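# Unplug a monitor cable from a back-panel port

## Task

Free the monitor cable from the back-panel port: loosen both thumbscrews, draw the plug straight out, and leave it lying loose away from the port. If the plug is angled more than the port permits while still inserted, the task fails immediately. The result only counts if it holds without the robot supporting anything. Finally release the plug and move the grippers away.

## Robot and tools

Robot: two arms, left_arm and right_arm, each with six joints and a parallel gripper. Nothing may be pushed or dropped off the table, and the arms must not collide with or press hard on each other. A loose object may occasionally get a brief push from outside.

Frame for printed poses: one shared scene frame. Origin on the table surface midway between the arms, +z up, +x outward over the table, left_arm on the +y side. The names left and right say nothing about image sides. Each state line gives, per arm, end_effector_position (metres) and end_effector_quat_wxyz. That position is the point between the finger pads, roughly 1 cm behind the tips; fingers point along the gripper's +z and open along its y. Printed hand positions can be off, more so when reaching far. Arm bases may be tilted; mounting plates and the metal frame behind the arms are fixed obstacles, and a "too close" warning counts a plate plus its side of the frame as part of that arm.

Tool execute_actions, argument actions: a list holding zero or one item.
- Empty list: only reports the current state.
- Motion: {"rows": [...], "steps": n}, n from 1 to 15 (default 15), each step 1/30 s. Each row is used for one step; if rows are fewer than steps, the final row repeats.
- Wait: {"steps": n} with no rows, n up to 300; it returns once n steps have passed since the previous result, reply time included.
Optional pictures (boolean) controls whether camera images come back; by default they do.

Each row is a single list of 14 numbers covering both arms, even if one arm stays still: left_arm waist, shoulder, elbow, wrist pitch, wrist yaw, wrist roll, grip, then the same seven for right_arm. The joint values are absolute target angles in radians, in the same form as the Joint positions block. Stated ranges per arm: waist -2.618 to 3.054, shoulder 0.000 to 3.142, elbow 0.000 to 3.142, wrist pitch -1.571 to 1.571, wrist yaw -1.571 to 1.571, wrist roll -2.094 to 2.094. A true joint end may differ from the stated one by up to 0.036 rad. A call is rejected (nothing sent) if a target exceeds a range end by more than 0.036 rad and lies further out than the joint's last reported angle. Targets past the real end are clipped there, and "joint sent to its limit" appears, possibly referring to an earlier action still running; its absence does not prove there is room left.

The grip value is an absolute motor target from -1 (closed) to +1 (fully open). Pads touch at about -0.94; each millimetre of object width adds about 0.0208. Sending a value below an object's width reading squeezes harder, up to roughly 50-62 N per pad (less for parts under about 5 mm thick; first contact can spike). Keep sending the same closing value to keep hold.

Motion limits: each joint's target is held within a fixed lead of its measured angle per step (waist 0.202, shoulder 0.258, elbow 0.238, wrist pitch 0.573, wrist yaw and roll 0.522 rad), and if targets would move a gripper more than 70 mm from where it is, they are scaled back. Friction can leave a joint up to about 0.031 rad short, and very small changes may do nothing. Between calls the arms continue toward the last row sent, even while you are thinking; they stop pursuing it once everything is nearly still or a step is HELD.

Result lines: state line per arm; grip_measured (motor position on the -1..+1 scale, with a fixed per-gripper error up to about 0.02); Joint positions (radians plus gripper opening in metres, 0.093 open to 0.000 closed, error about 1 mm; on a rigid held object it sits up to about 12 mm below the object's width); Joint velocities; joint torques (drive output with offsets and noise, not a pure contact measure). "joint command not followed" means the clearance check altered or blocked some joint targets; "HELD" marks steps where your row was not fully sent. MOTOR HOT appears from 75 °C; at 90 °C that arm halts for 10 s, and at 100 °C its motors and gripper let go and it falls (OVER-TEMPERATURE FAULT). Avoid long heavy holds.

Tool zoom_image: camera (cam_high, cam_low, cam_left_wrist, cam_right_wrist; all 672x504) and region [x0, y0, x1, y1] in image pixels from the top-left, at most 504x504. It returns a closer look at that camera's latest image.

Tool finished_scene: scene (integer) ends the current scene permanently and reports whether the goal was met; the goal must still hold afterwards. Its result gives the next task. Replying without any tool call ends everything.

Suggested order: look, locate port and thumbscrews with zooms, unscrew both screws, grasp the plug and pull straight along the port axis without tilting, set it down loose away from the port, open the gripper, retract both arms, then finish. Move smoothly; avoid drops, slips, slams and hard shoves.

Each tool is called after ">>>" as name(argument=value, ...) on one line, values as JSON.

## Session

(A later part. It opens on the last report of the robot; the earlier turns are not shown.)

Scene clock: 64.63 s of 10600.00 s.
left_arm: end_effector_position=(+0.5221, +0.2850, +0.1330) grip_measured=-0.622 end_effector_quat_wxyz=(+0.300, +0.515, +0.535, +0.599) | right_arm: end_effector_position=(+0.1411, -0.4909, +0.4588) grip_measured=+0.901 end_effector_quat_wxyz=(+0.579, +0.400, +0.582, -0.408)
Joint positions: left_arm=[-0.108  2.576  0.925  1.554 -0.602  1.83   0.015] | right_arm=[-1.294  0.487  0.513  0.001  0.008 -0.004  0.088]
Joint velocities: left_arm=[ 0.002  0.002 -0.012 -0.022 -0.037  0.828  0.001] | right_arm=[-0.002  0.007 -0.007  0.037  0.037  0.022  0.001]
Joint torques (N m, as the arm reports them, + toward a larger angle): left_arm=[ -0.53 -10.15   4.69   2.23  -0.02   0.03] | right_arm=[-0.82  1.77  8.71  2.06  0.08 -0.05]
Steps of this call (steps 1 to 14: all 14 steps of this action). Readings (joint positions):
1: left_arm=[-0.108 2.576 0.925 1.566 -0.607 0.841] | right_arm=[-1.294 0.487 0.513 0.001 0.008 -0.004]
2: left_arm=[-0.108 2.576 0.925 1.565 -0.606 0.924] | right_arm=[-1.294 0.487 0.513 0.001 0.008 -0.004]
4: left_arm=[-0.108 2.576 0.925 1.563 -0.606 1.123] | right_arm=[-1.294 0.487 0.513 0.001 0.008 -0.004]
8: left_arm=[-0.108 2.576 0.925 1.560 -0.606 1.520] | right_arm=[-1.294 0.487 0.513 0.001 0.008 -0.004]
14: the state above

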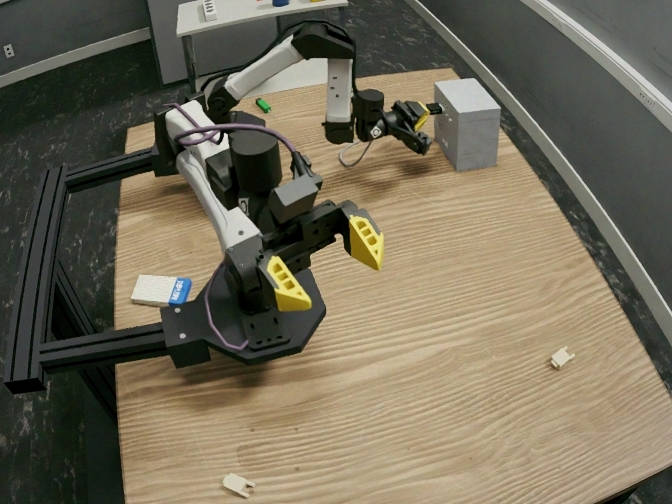

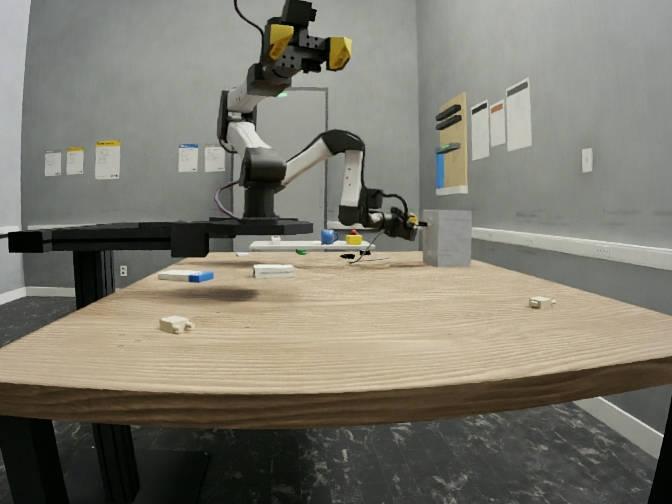

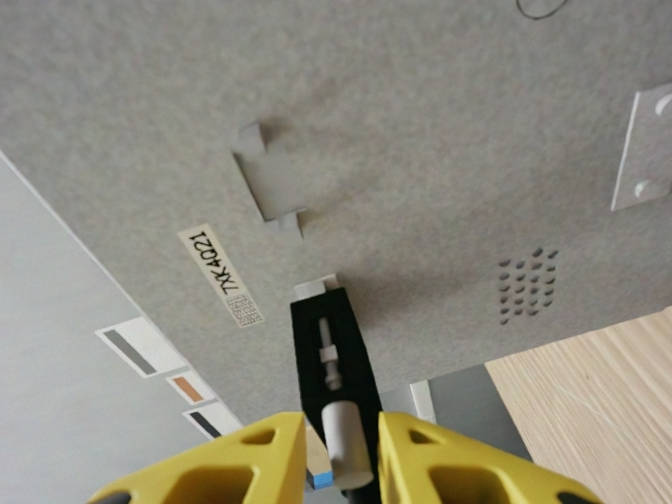

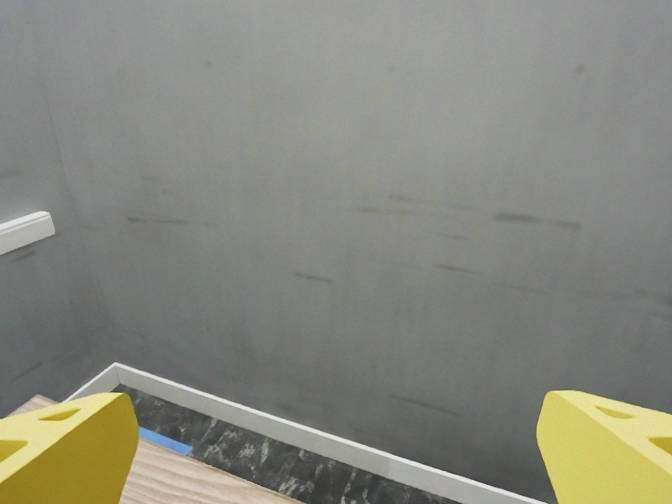

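About 11 rad done; 8 more cycles.

>>> execute_actions(actions=[{"rows":[[-0.112,2.58,0.942,1.548,-0.6,1.95,-0.88,-1.3,0.5,0.5,0,0,0,0.9],[-0.112,2.58,0.942,1.548,-0.6,0.3,-0.88,-1.3,0.5,0.5,0,0,0,0.9]],"steps":13}], pictures=false)

>>> execute_actions(actions=[{"rows":[[-0.112,2.58,0.942,1.548,-0.6,0.75,-0.62,-1.3,0.5,0.5,0,0,0,0.9],[-0.112,2.58,0.942,1.548,-0.6,2.08,-0.62,-1.3,0.5,0.5,0,0,0,0.9]]}], pictures=false)

>>> execute_actions(actions=[{"rows":[[-0.112,2.58,0.942,1.548,-0.6,1.95,-0.88,-1.3,0.5,0.5,0,0,0,0.9],[-0.112,2.58,0.942,1.548,-0.6,0.3,-0.88,-1.3,0.5,0.5,0,0,0,0.9]],"steps":13}], pictures=false)

>>> execute_actions(actions=[{"rows":[[-0.112,2.58,0.942,1.548,-0.6,0.75,-0.62,-1.3,0.5,0.5,0,0,0,0.9],[-0.112,2.58,0.942,1.548,-0.6,2.08,-0.62,-1.3,0.5,0.5,0,0,0,0.9]]}], pictures=false)

>>> execute_actions(actions=[{"rows":[[-0.112,2.58,0.942,1.548,-0.6,1.95,-0.88,-1.3,0.5,0.5,0,0,0,0.9],[-0.112,2.58,0.942,1.548,-0.6,0.3,-0.88,-1.3,0.5,0.5,0,0,0,0.9]],"steps":13}], pictures=false)

>>> execute_actions(actions=[{"rows":[[-0.112,2.58,0.942,1.548,-0.6,0.75,-0.62,-1.3,0.5,0.5,0,0,0,0.9],[-0.112,2.58,0.942,1.548,-0.6,2.08,-0.62,-1.3,0.5,0.5,0,0,0,0.9]]}], pictures=false)

>>> execute_actions(actions=[{"rows":[[-0.112,2.58,0.942,1.548,-0.6,1.95,-0.88,-1.3,0.5,0.5,0,0,0,0.9],[-0.112,2.58,0.942,1.548,-0.6,0.3,-0.88,-1.3,0.5,0.5,0,0,0,0.9]],"steps":13}], pictures=false)

>>> execute_actions(actions=[{"rows":[[-0.112,2.58,0.942,1.548,-0.6,0.75,-0.62,-1.3,0.5,0.5,0,0,0,0.9],[-0.112,2.58,0.942,1.548,-0.6,2.08,-0.62,-1.3,0.5,0.5,0,0,0,0.9]]}], pictures=false)

>>> execute_actions(actions=[{"rows":[[-0.112,2.58,0.942,1.548,-0.6,1.95,-0.88,-1.3,0.5,0.5,0,0,0,0.9],[-0.112,2.58,0.942,1.548,-0.6,0.3,-0.88,-1.3,0.5,0.5,0,0,0,0.9]],"steps":13}], pictures=false)

>>> execute_actions(actions=[{"rows":[[-0.112,2.58,0.942,1.548,-0.6,0.75,-0.62,-1.3,0.5,0.5,0,0,0,0.9],[-0.112,2.58,0.942,1.548,-0.6,2.08,-0.62,-1.3,0.5,0.5,0,0,0,0.9]]}], pictures=false)

>>> execute_actions(actions=[{"rows":[[-0.112,2.58,0.942,1.548,-0.6,1.95,-0.88,-1.3,0.5,0.5,0,0,0,0.9],[-0.112,2.58,0.942,1.548,-0.6,0.3,-0.88,-1.3,0.5,0.5,0,0,0,0.9]],"steps":13}], pictures=false)

>>> execute_actions(actions=[{"rows":[[-0.112,2.58,0.942,1.548,-0.6,0.75,-0.62,-1.3,0.5,0.5,0,0,0,0.9],[-0.112,2.58,0.942,1.548,-0.6,2.08,-0.62,-1.3,0.5,0.5,0,0,0,0.9]]}], pictures=false)

>>> execute_actions(actions=[{"rows":[[-0.112,2.58,0.942,1.548,-0.6,1.95,-0.88,-1.3,0.5,0.5,0,0,0,0.9],[-0.112,2.58,0.942,1.548,-0.6,0.3,-0.88,-1.3,0.5,0.5,0,0,0,0.9]],"steps":13}], pictures=false)

>>> execute_actions(actions=[{"rows":[[-0.112,2.58,0.942,1.548,-0.6,0.75,-0.62,-1.3,0.5,0.5,0,0,0,0.9],[-0.112,2.58,0.942,1.548,-0.6,2.08,-0.62,-1.3,0.5,0.5,0,0,0,0.9]]}], pictures=false)

>>> execute_actions(actions=[{"rows":[[-0.112,2.58,0.942,1.548,-0.6,1.95,-0.88,-1.3,0.5,0.5,0,0,0,0.9],[-0.112,2.58,0.942,1.548,-0.6,0.3,-0.88,-1.3,0.5,0.5,0,0,0,0.9]],"steps":13}], pictures=false)

>>> execute_actions(actions=[{"rows":[[-0.112,2.58,0.942,1.548,-0.6,0.75,-0.62,-1.3,0.5,0.5,0,0,0,0.9],[-0.112,2.58,0.942,1.548,-0.6,1.95,-0.62,-1.3,0.5,0.5,0,0,0,0.9]]}])

Scene clock: 82.47 s of 10600.00 s.
left_arm: end_effector_position=(+0.5222, +0.2856, +0.1357) grip_measured=-0.870 end_effector_quat_wxyz=(+0.565, +0.169, +0.719, +0.367) | right_arm: end_effector_position=(+0.1411, -0.4909, +0.4588) grip_measured=+0.901 end_effector_quat_wxyz=(+0.579, +0.400, +0.582, -0.408)
Joint positions: left_arm=[-0.108  2.576  0.925  1.567 -0.606  0.769  0.003] | right_arm=[-1.294  0.487  0.513  0.001  0.008 -0.004  0.088]
Joint velocities: left_arm=[ 0.007  0.002 -0.027  0.022 -0.11  -2.835 -0.001] | right_arm=[ 0.007  0.002  0.002 -0.081 -0.007 -0.022 -0.   ]
Joint torques (N m, as the arm reports them, + toward a larger angle): left_arm=[ -0.45 -10.25   4.76   1.95   0.21  -0.17] | right_arm=[-1.    1.74  8.79  2.08  0.02 -0.06]
Steps of this call (steps 1 to 30: the robot went on to your last target; steps 31 to 90: nothing new was sent; then 14.40 s passed at rest; steps 91 to 103: all 13 steps of this action). Readings (joint positions):
91: left_arm=[-0.108 2.576 0.925 1.548 -0.600 1.938] | right_arm=[-1.294 0.487 0.513 0.001 0.008 -0.004]
92: left_arm=[-0.108 2.576 0.925 1.546 -0.599 1.855] | right_arm=[-1.294 0.487 0.513 0.001 0.008 -0.004]
94: left_arm=[-0.108 2.576 0.925 1.547 -0.599 1.655] | right_arm=[-1.294 0.487 0.513 0.001 0.008 -0.004]
98: left_arm=[-0.108 2.576 0.925 1.556 -0.599 1.260] | right_arm=[-1.294 0.487 0.513 0.001 0.008 -0.004]
103: the state above

Scene clock: 82.97 s of 10600.00 s.
left_arm: end_effector_position=(+0.5221, +0.2848, +0.1327) grip_measured=-0.622 end_effector_quat_wxyz=(+0.271, +0.540, +0.510, +0.612) | right_arm: end_effector_position=(+0.1411, -0.4909, +0.4588) grip_measured=+0.901 end_effector_quat_wxyz=(+0.579, +0.400, +0.582, -0.408)
Joint positions: left_arm=[-0.108  2.576  0.925  1.553 -0.602  1.925  0.015] | right_arm=[-1.294  0.487  0.513  0.001  0.008 -0.004  0.088]
Joint velocities: left_arm=[-0.012 -0.002  0.002 -0.051 -0.007  0.96  -0.   ] | right_arm=[-0.012 -0.002 -0.007  0.081 -0.051  0.007  0.001]
Joint torques (N m, as the arm reports them, + toward a larger angle): left_arm=[ -0.39 -10.18   4.71   2.2   -0.01   0.05] | right_arm=[-1.16  1.71  8.69  2.09  0.06 -0.02]
Steps of this call (steps 1 to 15: all 15 steps of this action). Readings (joint positions):
1: left_arm=[-0.108 2.576 0.925 1.568 -0.607 0.751] | right_arm=[-1.294 0.487 0.513 0.001 0.008 -0.004]
2: left_arm=[-0.108 2.576 0.925 1.568 -0.605 0.833] | right_arm=[-1.294 0.487 0.513 0.001 0.008 -0.004]
4: left_arm=[-0.108 2.576 0.925 1.564 -0.605 1.033] | right_arm=[-1.294 0.487 0.513 0.001 0.008 -0.004]
8: left_arm=[-0.108 2.576 0.925 1.561 -0.605 1.430] | right_arm=[-1.294 0.487 0.513 0.001 0.008 -0.004]
15: the state above

Scene clock: 83.40 s of 10600.00 s.
left_arm: end_effector_position=(+0.5220, +0.2858, +0.1355) grip_measured=-0.870 end_effector_quat_wxyz=(+0.566, +0.167, +0.720, +0.366) | right_arm: end_effector_position=(+0.1411, -0.4909, +0.4588) grip_measured=+0.901 end_effector_quat_wxyz=(+0.579, +0.400, +0.582, -0.408)
Joint positions: left_arm=[-0.108  2.577  0.925  1.567 -0.608  0.765  0.003] | right_arm=[-1.294  0.487  0.513  0.001  0.008 -0.004  0.088]
Joint velocities: left_arm=[-0.012 -0.007  0.002  0.007 -0.095 -2.777 -0.001] | right_arm=[ 0.002  0.022 -0.007  0.081 -0.037 -0.037 -0.001]
Joint torques (N m, as the arm reports them, + toward a larger angle): left_arm=[ -0.32 -10.21   4.8    1.93   0.21  -0.2 ] | right_arm=[-1.22  1.69  8.75  2.16  0.07  0.03]
Steps of this call (steps 1 to 13: all 13 steps of this action). Readings (joint positions):
1: left_arm=[-0.108 2.576 0.925 1.551 -0.601 1.933] | right_arm=[-1.294 0.487 0.513 0.001 0.008 -0.004]
2: left_arm=[-0.108 2.577 0.925 1.546 -0.601 1.850] | right_arm=[-1.294 0.487 0.513 0.001 0.008 -0.004]
4: left_arm=[-0.108 2.577 0.925 1.548 -0.601 1.650] | right_arm=[-1.294 0.487 0.513 0.001 0.008 -0.004]
8: left_arm=[-0.108 2.577 0.925 1.556 -0.601 1.255] | right_arm=[-1.294 0.487 0.513 0.001 0.008 -0.004]
13: the state above

Scene clock: 83.90 s of 10600.00 s.
left_arm: end_effector_position=(+0.5220, +0.2845, +0.1325) grip_measured=-0.622 end_effector_quat_wxyz=(+0.271, +0.540, +0.510, +0.612) | right_arm: end_effector_position=(+0.1411, -0.4909, +0.4588) grip_measured=+0.901 end_effector_quat_wxyz=(+0.579, +0.400, +0.582, -0.408)
Joint positions: left_arm=[-0.109  2.577  0.925  1.553 -0.602  1.923  0.015] | right_arm=[-1.294  0.487  0.513  0.001  0.008 -0.004  0.088]
Joint velocities: left_arm=[ 0.007  0.002  0.002 -0.066  0.037  0.989  0.   ] | right_arm=[-0.027 -0.002 -0.002  0.022  0.066  0.081 -0.001]
Joint torques (N m, as the arm reports them, + toward a larger angle): left_arm=[ -0.33 -10.41   4.75   2.18   0.01   0.09] | right_arm=[-0.78  1.7   8.88  2.15  0.05  0.  ]
Steps of this call (steps 1 to 15: all 15 steps of this action). Readings (joint positions):
1: left_arm=[-0.108 2.577 0.925 1.567 -0.609 0.747] | right_arm=[-1.294 0.487 0.513 0.001 0.008 -0.004]
2: left_arm=[-0.109 2.577 0.925 1.568 -0.606 0.829] | right_arm=[-1.294 0.487 0.513 0.001 0.008 -0.004]
4: left_arm=[-0.109 2.577 0.925 1.564 -0.606 1.028] | right_arm=[-1.294 0.487 0.513 0.001 0.008 -0.004]
8: left_arm=[-0.109 2.577 0.925 1.561 -0.606 1.426] | right_arm=[-1.294 0.487 0.513 0.001 0.008 -0.004]
15: the state above

Scene clock: 84.33 s of 10600.00 s.
left_arm: end_effector_position=(+0.5220, +0.2855, +0.1358) grip_measured=-0.870 end_effector_quat_wxyz=(+0.567, +0.166, +0.720, +0.366) | right_arm: end_effector_position=(+0.1411, -0.4909, +0.4588) grip_measured=+0.901 end_effector_quat_wxyz=(+0.579, +0.400, +0.582, -0.408)
Joint positions: left_arm=[-0.109  2.577  0.925  1.568 -0.609  0.764  0.003] | right_arm=[-1.294  0.487  0.513  0.001  0.008 -0.004  0.088]
Joint velocities: left_arm=[ 0.002  0.007  0.007 -0.007 -0.066 -2.703  0.   ] | right_arm=[-0.017 -0.027  0.002 -0.007 -0.037 -0.037  0.001]
Joint torques (N m, as the arm reports them, + toward a larger angle): left_arm=[ -0.25 -10.42   4.7    1.89   0.16  -0.19] | right_arm=[-0.74  1.7   8.95  2.12  0.01 -0.01]
Steps of this call (steps 1 to 13: all 13 steps of this action). Readings (joint positions):
1: left_arm=[-0.109 2.577 0.925 1.551 -0.602 1.931] | right_arm=[-1.294 0.487 0.513 0.001 0.008 -0.004]
2: left_arm=[-0.109 2.577 0.925 1.546 -0.601 1.849] | right_arm=[-1.294 0.487 0.513 0.001 0.008 -0.004]
4: left_arm=[-0.109 2.577 0.925 1.548 -0.601 1.649] | right_arm=[-1.294 0.487 0.513 0.001 0.008 -0.004]
8: left_arm=[-0.109 2.577 0.925 1.557 -0.602 1.254] | right_arm=[-1.294 0.487 0.513 0.001 0.008 -0.004]
13: the state above

Scene clock: 84.83 s of 10600.00 s.
left_arm: end_effector_position=(+0.5220, +0.2845, +0.1325) grip_measured=-0.622 end_effector_quat_wxyz=(+0.271, +0.540, +0.510, +0.612) | right_arm: end_effector_position=(+0.1411, -0.4909, +0.4588) grip_measured=+0.901 end_effector_quat_wxyz=(+0.579, +0.400, +0.582, -0.408)
Joint positions: left_arm=[-0.109  2.577  0.925  1.553 -0.602  1.923  0.015] | right_arm=[-1.294  0.487  0.513  0.001  0.008 -0.004  0.088]
Joint velocities: left_arm=[-0.002 -0.017  0.007 -0.051  0.037  0.96  -0.   ] | right_arm=[-0.012 -0.007  0.012 -0.007  0.007  0.051 -0.   ]
Joint torques (N m, as the arm reports them, + toward a larger angle): left_arm=[ -0.31 -10.25   4.71   2.17  -0.02   0.05] | right_arm=[-0.79  1.76  8.5   2.14  0.02 -0.01]
Steps of this call (steps 1 to 15: all 15 steps of this action). Readings (joint positions):
1: left_arm=[-0.109 2.577 0.925 1.568 -0.610 0.745] | right_arm=[-1.294 0.487 0.513 0.001 0.008 -0.004]
2: left_arm=[-0.109 2.577 0.925 1.568 -0.607 0.828] | right_arm=[-1.294 0.487 0.513 0.001 0.008 -0.004]
4: left_arm=[-0.109 2.577 0.925 1.564 -0.607 1.027] | right_arm=[-1.294 0.487 0.513 0.001 0.008 -0.004]
8: left_arm=[-0.109 2.577 0.925 1.561 -0.606 1.424] | right_arm=[-1.294 0.487 0.513 0.001 0.008 -0.004]
15: the state above

Scene clock: 85.27 s of 10600.00 s.
left_arm: end_effector_position=(+0.5219, +0.2856, +0.1357) grip_measured=-0.870 end_effector_quat_wxyz=(+0.566, +0.166, +0.720, +0.366) | right_arm: end_effector_position=(+0.1411, -0.4909, +0.4588) grip_measured=+0.901 end_effector_quat_wxyz=(+0.579, +0.400, +0.582, -0.408)
Joint positions: left_arm=[-0.109  2.577  0.925  1.567 -0.609  0.764  0.003] | right_arm=[-1.294  0.487  0.513  0.001  0.008 -0.004  0.088]
Joint velocities: left_arm=[-0.002 -0.022  0.007  0.081 -0.154 -2.762 -0.   ] | right_arm=[-0.007  0.012  0.007  0.007  0.007  0.037  0.001]
Joint torques (N m, as the arm reports them, + toward a larger angle): left_arm=[ -0.35 -10.29   4.48   1.89   0.2   -0.23] | right_arm=[-0.81  1.67  8.65  2.13  0.01  0.02]
Steps of this call (steps 1 to 13: all 13 steps of this action). Readings (joint positions):
1: left_arm=[-0.109 2.577 0.925 1.551 -0.602 1.931] | right_arm=[-1.294 0.487 0.513 0.001 0.008 -0.004]
2: left_arm=[-0.109 2.577 0.925 1.546 -0.601 1.849] | right_arm=[-1.294 0.487 0.513 0.001 0.008 -0.004]
4: left_arm=[-0.109 2.577 0.925 1.548 -0.602 1.649] | right_arm=[-1.294 0.487 0.513 0.001 0.008 -0.004]
8: left_arm=[-0.109 2.577 0.925 1.557 -0.602 1.254] | right_arm=[-1.294 0.487 0.513 0.001 0.008 -0.004]
13: the state above

Scene clock: 85.77 s of 10600.00 s.
left_arm: end_effector_position=(+0.5220, +0.2843, +0.1326) grip_measured=-0.622 end_effector_quat_wxyz=(+0.271, +0.540, +0.510, +0.612) | right_arm: end_effector_position=(+0.1411, -0.4909, +0.4588) grip_measured=+0.901 end_effector_quat_wxyz=(+0.579, +0.400, +0.582, -0.408)
Joint positions: left_arm=[-0.109  2.577  0.925  1.553 -0.602  1.923  0.015] | right_arm=[-1.294  0.487  0.513  0.001  0.008 -0.004  0.088]
Joint velocities: left_arm=[-0.007  0.002 -0.002 -0.051 -0.051  0.945  0.001] | right_arm=[-0.027  0.002  0.007 -0.007 -0.007 -0.022  0.   ]
Joint torques (N m, as the arm reports them, + toward a larger angle): left_arm=[ -0.38 -10.22   4.68   2.18   0.01   0.05] | right_arm=[-1.04  1.78  8.73  2.09 -0.01  0.06]
Steps of this call (steps 1 to 15: all 15 steps of this action). Readings (joint positions):
1: left_arm=[-0.109 2.577 0.925 1.568 -0.610 0.745] | right_arm=[-1.294 0.487 0.513 0.001 0.008 -0.004]
2: left_arm=[-0.109 2.577 0.925 1.568 -0.607 0.827] | right_arm=[-1.294 0.487 0.513 0.001 0.008 -0.004]
4: left_arm=[-0.109 2.577 0.925 1.564 -0.607 1.027] | right_arm=[-1.294 0.487 0.513 0.001 0.008 -0.004]
8: left_arm=[-0.109 2.577 0.925 1.561 -0.606 1.424] | right_arm=[-1.294 0.487 0.513 0.001 0.008 -0.004]
15: the state above

Scene clock: 86.20 s of 10600.00 s.
left_arm: end_effector_position=(+0.5219, +0.2854, +0.1357) grip_measured=-0.870 end_effector_quat_wxyz=(+0.567, +0.166, +0.720, +0.365) | right_arm: end_effector_position=(+0.1411, -0.4909, +0.4588) grip_measured=+0.901 end_effector_quat_wxyz=(+0.579, +0.400, +0.582, -0.408)
Joint positions: left_arm=[-0.109  2.577  0.925  1.568 -0.609  0.763  0.003] | right_arm=[-1.294  0.487  0.513  0.001  0.008 -0.004  0.088]
Joint velocities: left_arm=[-0.002  0.012 -0.002 -0.037 -0.051 -2.703 -0.001] | right_arm=[-0.002 -0.007 -0.002  0.051  0.022 -0.007  0.001]
Joint torques (N m, as the arm reports them, + toward a larger angle): left_arm=[ -0.23 -10.33   4.65   1.95   0.17  -0.23] | right_arm=[-0.95  1.71  8.8   2.11  0.07 -0.01]
Steps of this call (steps 1 to 13: all 13 steps of this action). Readings (joint positions):
1: left_arm=[-0.109 2.577 0.925 1.551 -0.602 1.931] | right_arm=[-1.294 0.487 0.513 0.001 0.008 -0.004]
2: left_arm=[-0.109 2.577 0.925 1.546 -0.601 1.849] | right_arm=[-1.294 0.487 0.513 0.001 0.008 -0.004]
4: left_arm=[-0.109 2.577 0.925 1.549 -0.601 1.649] | right_arm=[-1.294 0.487 0.513 0.001 0.008 -0.004]
8: left_arm=[-0.109 2.577 0.925 1.558 -0.602 1.254] | right_arm=[-1.294 0.487 0.513 0.001 0.008 -0.004]
13: the state above

Scene clock: 86.70 s of 10600.00 s.
left_arm: end_effector_position=(+0.5219, +0.2843, +0.1323) grip_measured=-0.622 end_effector_quat_wxyz=(+0.271, +0.540, +0.510, +0.612) | right_arm: end_effector_position=(+0.1411, -0.4909, +0.4588) grip_measured=+0.901 end_effector_quat_wxyz=(+0.579, +0.400, +0.582, -0.408)
Joint positions: left_arm=[-0.109  2.577  0.925  1.553 -0.602  1.923  0.015] | right_arm=[-1.294  0.487  0.513  0.001  0.008 -0.004  0.088]
Joint velocities: left_arm=[-0.002 -0.002 -0.022 -0.007  0.051  0.96   0.001] | right_arm=[-0.012 -0.002 -0.022 -0.051  0.051 -0.022 -0.001]
Joint torques (N m, as the arm reports them, + toward a larger angle): left_arm=[ -0.39 -10.37   4.71   2.2   -0.04   0.08] | right_arm=[-0.95  1.52  8.78  2.08  0.07  0.01]
Steps of this call (steps 1 to 15: all 15 steps of this action). Readings (joint positions):
1: left_arm=[-0.109 2.577 0.925 1.568 -0.610 0.745] | right_arm=[-1.294 0.487 0.513 0.001 0.008 -0.004]
2: left_arm=[-0.109 2.577 0.925 1.568 -0.608 0.827] | right_arm=[-1.294 0.487 0.513 0.001 0.008 -0.004]
4: left_arm=[-0.109 2.577 0.925 1.563 -0.607 1.027] | right_arm=[-1.294 0.487 0.513 0.001 0.008 -0.004]
8: left_arm=[-0.109 2.577 0.925 1.561 -0.606 1.424] | right_arm=[-1.294 0.487 0.513 0.001 0.008 -0.004]
15: the state above

Scene clock: 87.13 s of 10600.00 s.
left_arm: end_effector_position=(+0.5219, +0.2854, +0.1357) grip_measured=-0.870 end_effector_quat_wxyz=(+0.566, +0.166, +0.720, +0.366) | right_arm: end_effector_position=(+0.1411, -0.4909, +0.4588) grip_measured=+0.901 end_effector_quat_wxyz=(+0.579, +0.400, +0.582, -0.408)
Joint positions: left_arm=[-0.109  2.577  0.925  1.568 -0.609  0.764  0.003] | right_arm=[-1.294  0.487  0.513  0.001  0.008 -0.004  0.088]
Joint velocities: left_arm=[-0.012  0.007 -0.007 -0.037 -0.066 -2.777 -0.   ] | right_arm=[-0.007  0.002 -0.012 -0.037 -0.066  0.051  0.   ]
Joint torques (N m, as the arm reports them, + toward a larger angle): left_arm=[ -0.35 -10.36   4.86   1.95   0.19  -0.21] | right_arm=[-0.9   1.9   8.75  2.11  0.01 -0.11]
Steps of this call (steps 1 to 13: all 13 steps of this action). Readings (joint positions):
1: left_arm=[-0.109 2.577 0.925 1.551 -0.602 1.931] | right_arm=[-1.294 0.487 0.513 0.001 0.008 -0.004]
2: left_arm=[-0.109 2.577 0.925 1.547 -0.601 1.849] | right_arm=[-1.294 0.487 0.513 0.001 0.008 -0.004]
4: left_arm=[-0.109 2.577 0.925 1.549 -0.601 1.649] | right_arm=[-1.294 0.487 0.513 0.001 0.008 -0.004]
8: left_arm=[-0.109 2.577 0.925 1.558 -0.601 1.254] | right_arm=[-1.294 0.487 0.513 0.001 0.008 -0.004]
13: the state above

Scene clock: 87.63 s of 10600.00 s.
left_arm: end_effector_position=(+0.5219, +0.2843, +0.1324) grip_measured=-0.622 end_effector_quat_wxyz=(+0.271, +0.540, +0.510, +0.612) | right_arm: end_effector_position=(+0.1411, -0.4909, +0.4588) grip_measured=+0.901 end_effector_quat_wxyz=(+0.579, +0.400, +0.582, -0.408)
Joint positions: left_arm=[-0.109  2.577  0.925  1.553 -0.602  1.923  0.015] | right_arm=[-1.294  0.487  0.513  0.001  0.008 -0.004  0.088]
Joint velocities: left_arm=[-0.007 -0.007 -0.012 -0.095  0.051  0.916  0.   ] | right_arm=[-0.002  0.017 -0.007 -0.095 -0.051 -0.037  0.001]
Joint torques (N m, as the arm reports them, + toward a larger angle): left_arm=[ -0.28 -10.33   4.78   2.17  -0.01   0.07] | right_arm=[-0.83  1.71  8.67  2.1   0.06 -0.02]
Steps of this call (steps 1 to 15: all 15 steps of this action). Readings (joint positions):
1: left_arm=[-0.109 2.577 0.925 1.568 -0.610 0.745] | right_arm=[-1.294 0.487 0.513 0.001 0.008 -0.004]
2: left_arm=[-0.109 2.577 0.925 1.568 -0.607 0.828] | right_arm=[-1.294 0.487 0.513 0.001 0.008 -0.004]
4: left_arm=[-0.109 2.577 0.925 1.563 -0.607 1.027] | right_arm=[-1.294 0.487 0.513 0.001 0.008 -0.004]
8: left_arm=[-0.109 2.577 0.925 1.561 -0.606 1.425] | right_arm=[-1.294 0.487 0.513 0.001 0.008 -0.004]
15: the state above

Scene clock: 88.07 s of 10600.00 s.
left_arm: end_effector_position=(+0.5218, +0.2855, +0.1357) grip_measured=-0.870 end_effector_quat_wxyz=(+0.566, +0.166, +0.720, +0.366) | right_arm: end_effector_position=(+0.1411, -0.4909, +0.4588) grip_measured=+0.901 end_effector_quat_wxyz=(+0.579, +0.400, +0.582, -0.408)
Joint positions: left_arm=[-0.109  2.577  0.925  1.568 -0.61   0.764  0.003] | right_arm=[-1.294  0.487  0.513  0.001  0.008 -0.004  0.088]
Joint velocities: left_arm=[-0.007  0.002 -0.002 -0.022 -0.037 -2.718  0.001] | right_arm=[-0.017 -0.007 -0.002  0.007  0.007 -0.007 -0.   ]
Joint torques (N m, as the arm reports them, + toward a larger angle): left_arm=[ -0.39 -10.31   4.81   1.93   0.21  -0.23] | right_arm=[-0.99  1.76  8.53  2.08  0.04  0.  ]
Steps of this call (steps 1 to 13: all 13 steps of this action). Readings (joint positions):
1: left_arm=[-0.109 2.577 0.925 1.551 -0.602 1.931] | right_arm=[-1.294 0.487 0.513 0.001 0.008 -0.004]
2: left_arm=[-0.109 2.577 0.925 1.547 -0.602 1.849] | right_arm=[-1.294 0.487 0.513 0.001 0.008 -0.004]
4: left_arm=[-0.109 2.577 0.925 1.549 -0.602 1.649] | right_arm=[-1.294 0.487 0.513 0.001 0.008 -0.004]
8: left_arm=[-0.109 2.577 0.925 1.558 -0.602 1.254] | right_arm=[-1.294 0.487 0.513 0.001 0.008 -0.004]
13: the state above

Scene clock: 88.57 s of 10600.00 s.
left_arm: end_effector_position=(+0.5221, +0.2843, +0.1326) grip_measured=-0.622 end_effector_quat_wxyz=(+0.272, +0.540, +0.510, +0.612) | right_arm: end_effector_position=(+0.1411, -0.4909, +0.4588) grip_measured=+0.901 end_effector_quat_wxyz=(+0.579, +0.400, +0.582, -0.408)
Joint positions: left_arm=[-0.109  2.577  0.926  1.553 -0.602  1.923  0.015] | right_arm=[-1.294  0.487  0.513  0.001  0.008 -0.004  0.088]
Joint velocities: left_arm=[-0.007 -0.012  0.007 -0.095 -0.007  0.945 -0.   ] | right_arm=[-0.017 -0.002 -0.002  0.11   0.007  0.066 -0.001]
Joint torques (N m, as the arm reports them, + toward a larger angle): left_arm=[ -0.24 -10.29   4.64   2.13  -0.06   0.09] | right_arm=[-0.88  1.76  8.73  2.1   0.06  0.03]
Steps of this call (steps 1 to 15: all 15 steps of this action). Readings (joint positions):
1: left_arm=[-0.109 2.577 0.926 1.568 -0.611 0.745] | right_arm=[-1.294 0.487 0.513 0.001 0.008 -0.004]
2: left_arm=[-0.109 2.577 0.926 1.567 -0.609 0.828] | right_arm=[-1.294 0.487 0.513 0.001 0.008 -0.004]
4: left_arm=[-0.109 2.577 0.926 1.563 -0.608 1.027] | right_arm=[-1.294 0.487 0.513 0.001 0.008 -0.004]
8: left_arm=[-0.109 2.577 0.926 1.561 -0.607 1.424] | right_arm=[-1.294 0.487 0.513 0.001 0.008 -0.004]
15: the state above

Scene clock: 89.00 s of 10600.00 s.
left_arm: end_effector_position=(+0.5219, +0.2855, +0.1355) grip_measured=-0.870 end_effector_quat_wxyz=(+0.566, +0.166, +0.720, +0.366) | right_arm: end_effector_position=(+0.1411, -0.4909, +0.4588) grip_measured=+0.901 end_effector_quat_wxyz=(+0.579, +0.400, +0.582, -0.408)
Joint positions: left_arm=[-0.109  2.578  0.926  1.568 -0.61   0.764  0.003] | right_arm=[-1.294  0.487  0.513  0.001  0.008 -0.004  0.088]
Joint velocities: left_arm=[-0.012  0.002 -0.012  0.037 -0.11  -2.703 -0.001] | right_arm=[-0.022  0.007 -0.002  0.081  0.066  0.007 -0.   ]
Joint torques (N m, as the arm reports them, + toward a larger angle): left_arm=[ -0.34 -10.37   4.77   1.96   0.21  -0.16] | right_arm=[-0.92  1.55  8.58  2.09  0.06 -0.01]
Steps of this call (steps 1 to 13: all 13 steps of this action). Readings (joint positions):
1: left_arm=[-0.109 2.577 0.926 1.551 -0.602 1.931] | right_arm=[-1.294 0.487 0.513 0.001 0.008 -0.004]
2: left_arm=[-0.109 2.578 0.926 1.546 -0.602 1.849] | right_arm=[-1.294 0.487 0.513 0.001 0.008 -0.004]
4: left_arm=[-0.109 2.578 0.926 1.549 -0.602 1.649] | right_arm=[-1.294 0.487 0.513 0.001 0.008 -0.004]
8: left_arm=[-0.109 2.578 0.926 1.558 -0.602 1.254] | right_arm=[-1.294 0.487 0.513 0.001 0.008 -0.004]
13: the state above

Scene clock: 89.50 s of 10600.00 s.
left_arm: end_effector_position=(+0.5223, +0.2843, +0.1328) grip_measured=-0.622 end_effector_quat_wxyz=(+0.300, +0.515, +0.535, +0.600) | right_arm: end_effector_position=(+0.1411, -0.4909, +0.4588) grip_measured=+0.901 end_effector_quat_wxyz=(+0.579, +0.400, +0.582, -0.408)
Joint positions: left_arm=[-0.109  2.578  0.927  1.554 -0.603  1.831  0.015] | right_arm=[-1.294  0.487  0.513  0.001  0.008 -0.004  0.088]
Joint velocities: left_arm=[ 0.002 -0.002  0.012 -0.081  0.037  0.784 -0.   ] | right_arm=[-0.002  0.002 -0.002  0.037 -0.007 -0.037  0.   ]
Joint torques (N m, as the arm reports them, + toward a larger angle): left_arm=[ -0.41 -10.39   4.57   2.16  -0.05   0.1 ] | right_arm=[-0.88  1.53  8.83  2.13  0.05 -0.02]
Steps of this call (steps 1 to 15: all 15 steps of this action). Readings (joint positions):
1: left_arm=[-0.109 2.578 0.926 1.568 -0.611 0.746] | right_arm=[-1.294 0.487 0.513 0.001 0.008 -0.004]
2: left_arm=[-0.109 2.578 0.927 1.568 -0.609 0.828] | right_arm=[-1.294 0.487 0.513 0.001 0.008 -0.004]
4: left_arm=[-0.109 2.578 0.927 1.563 -0.608 1.028] | right_arm=[-1.294 0.487 0.513 0.001 0.008 -0.004]
8: left_arm=[-0.109 2.578 0.927 1.561 -0.607 1.425] | right_arm=[-1.294 0.487 0.513 0.001 0.008 -0.004]
15: the state above

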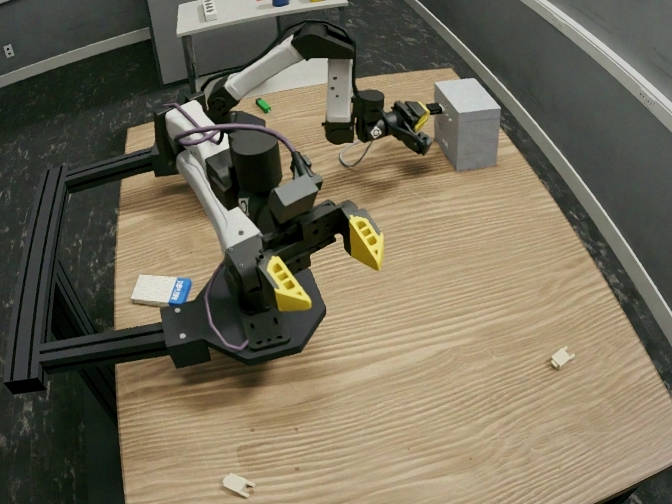

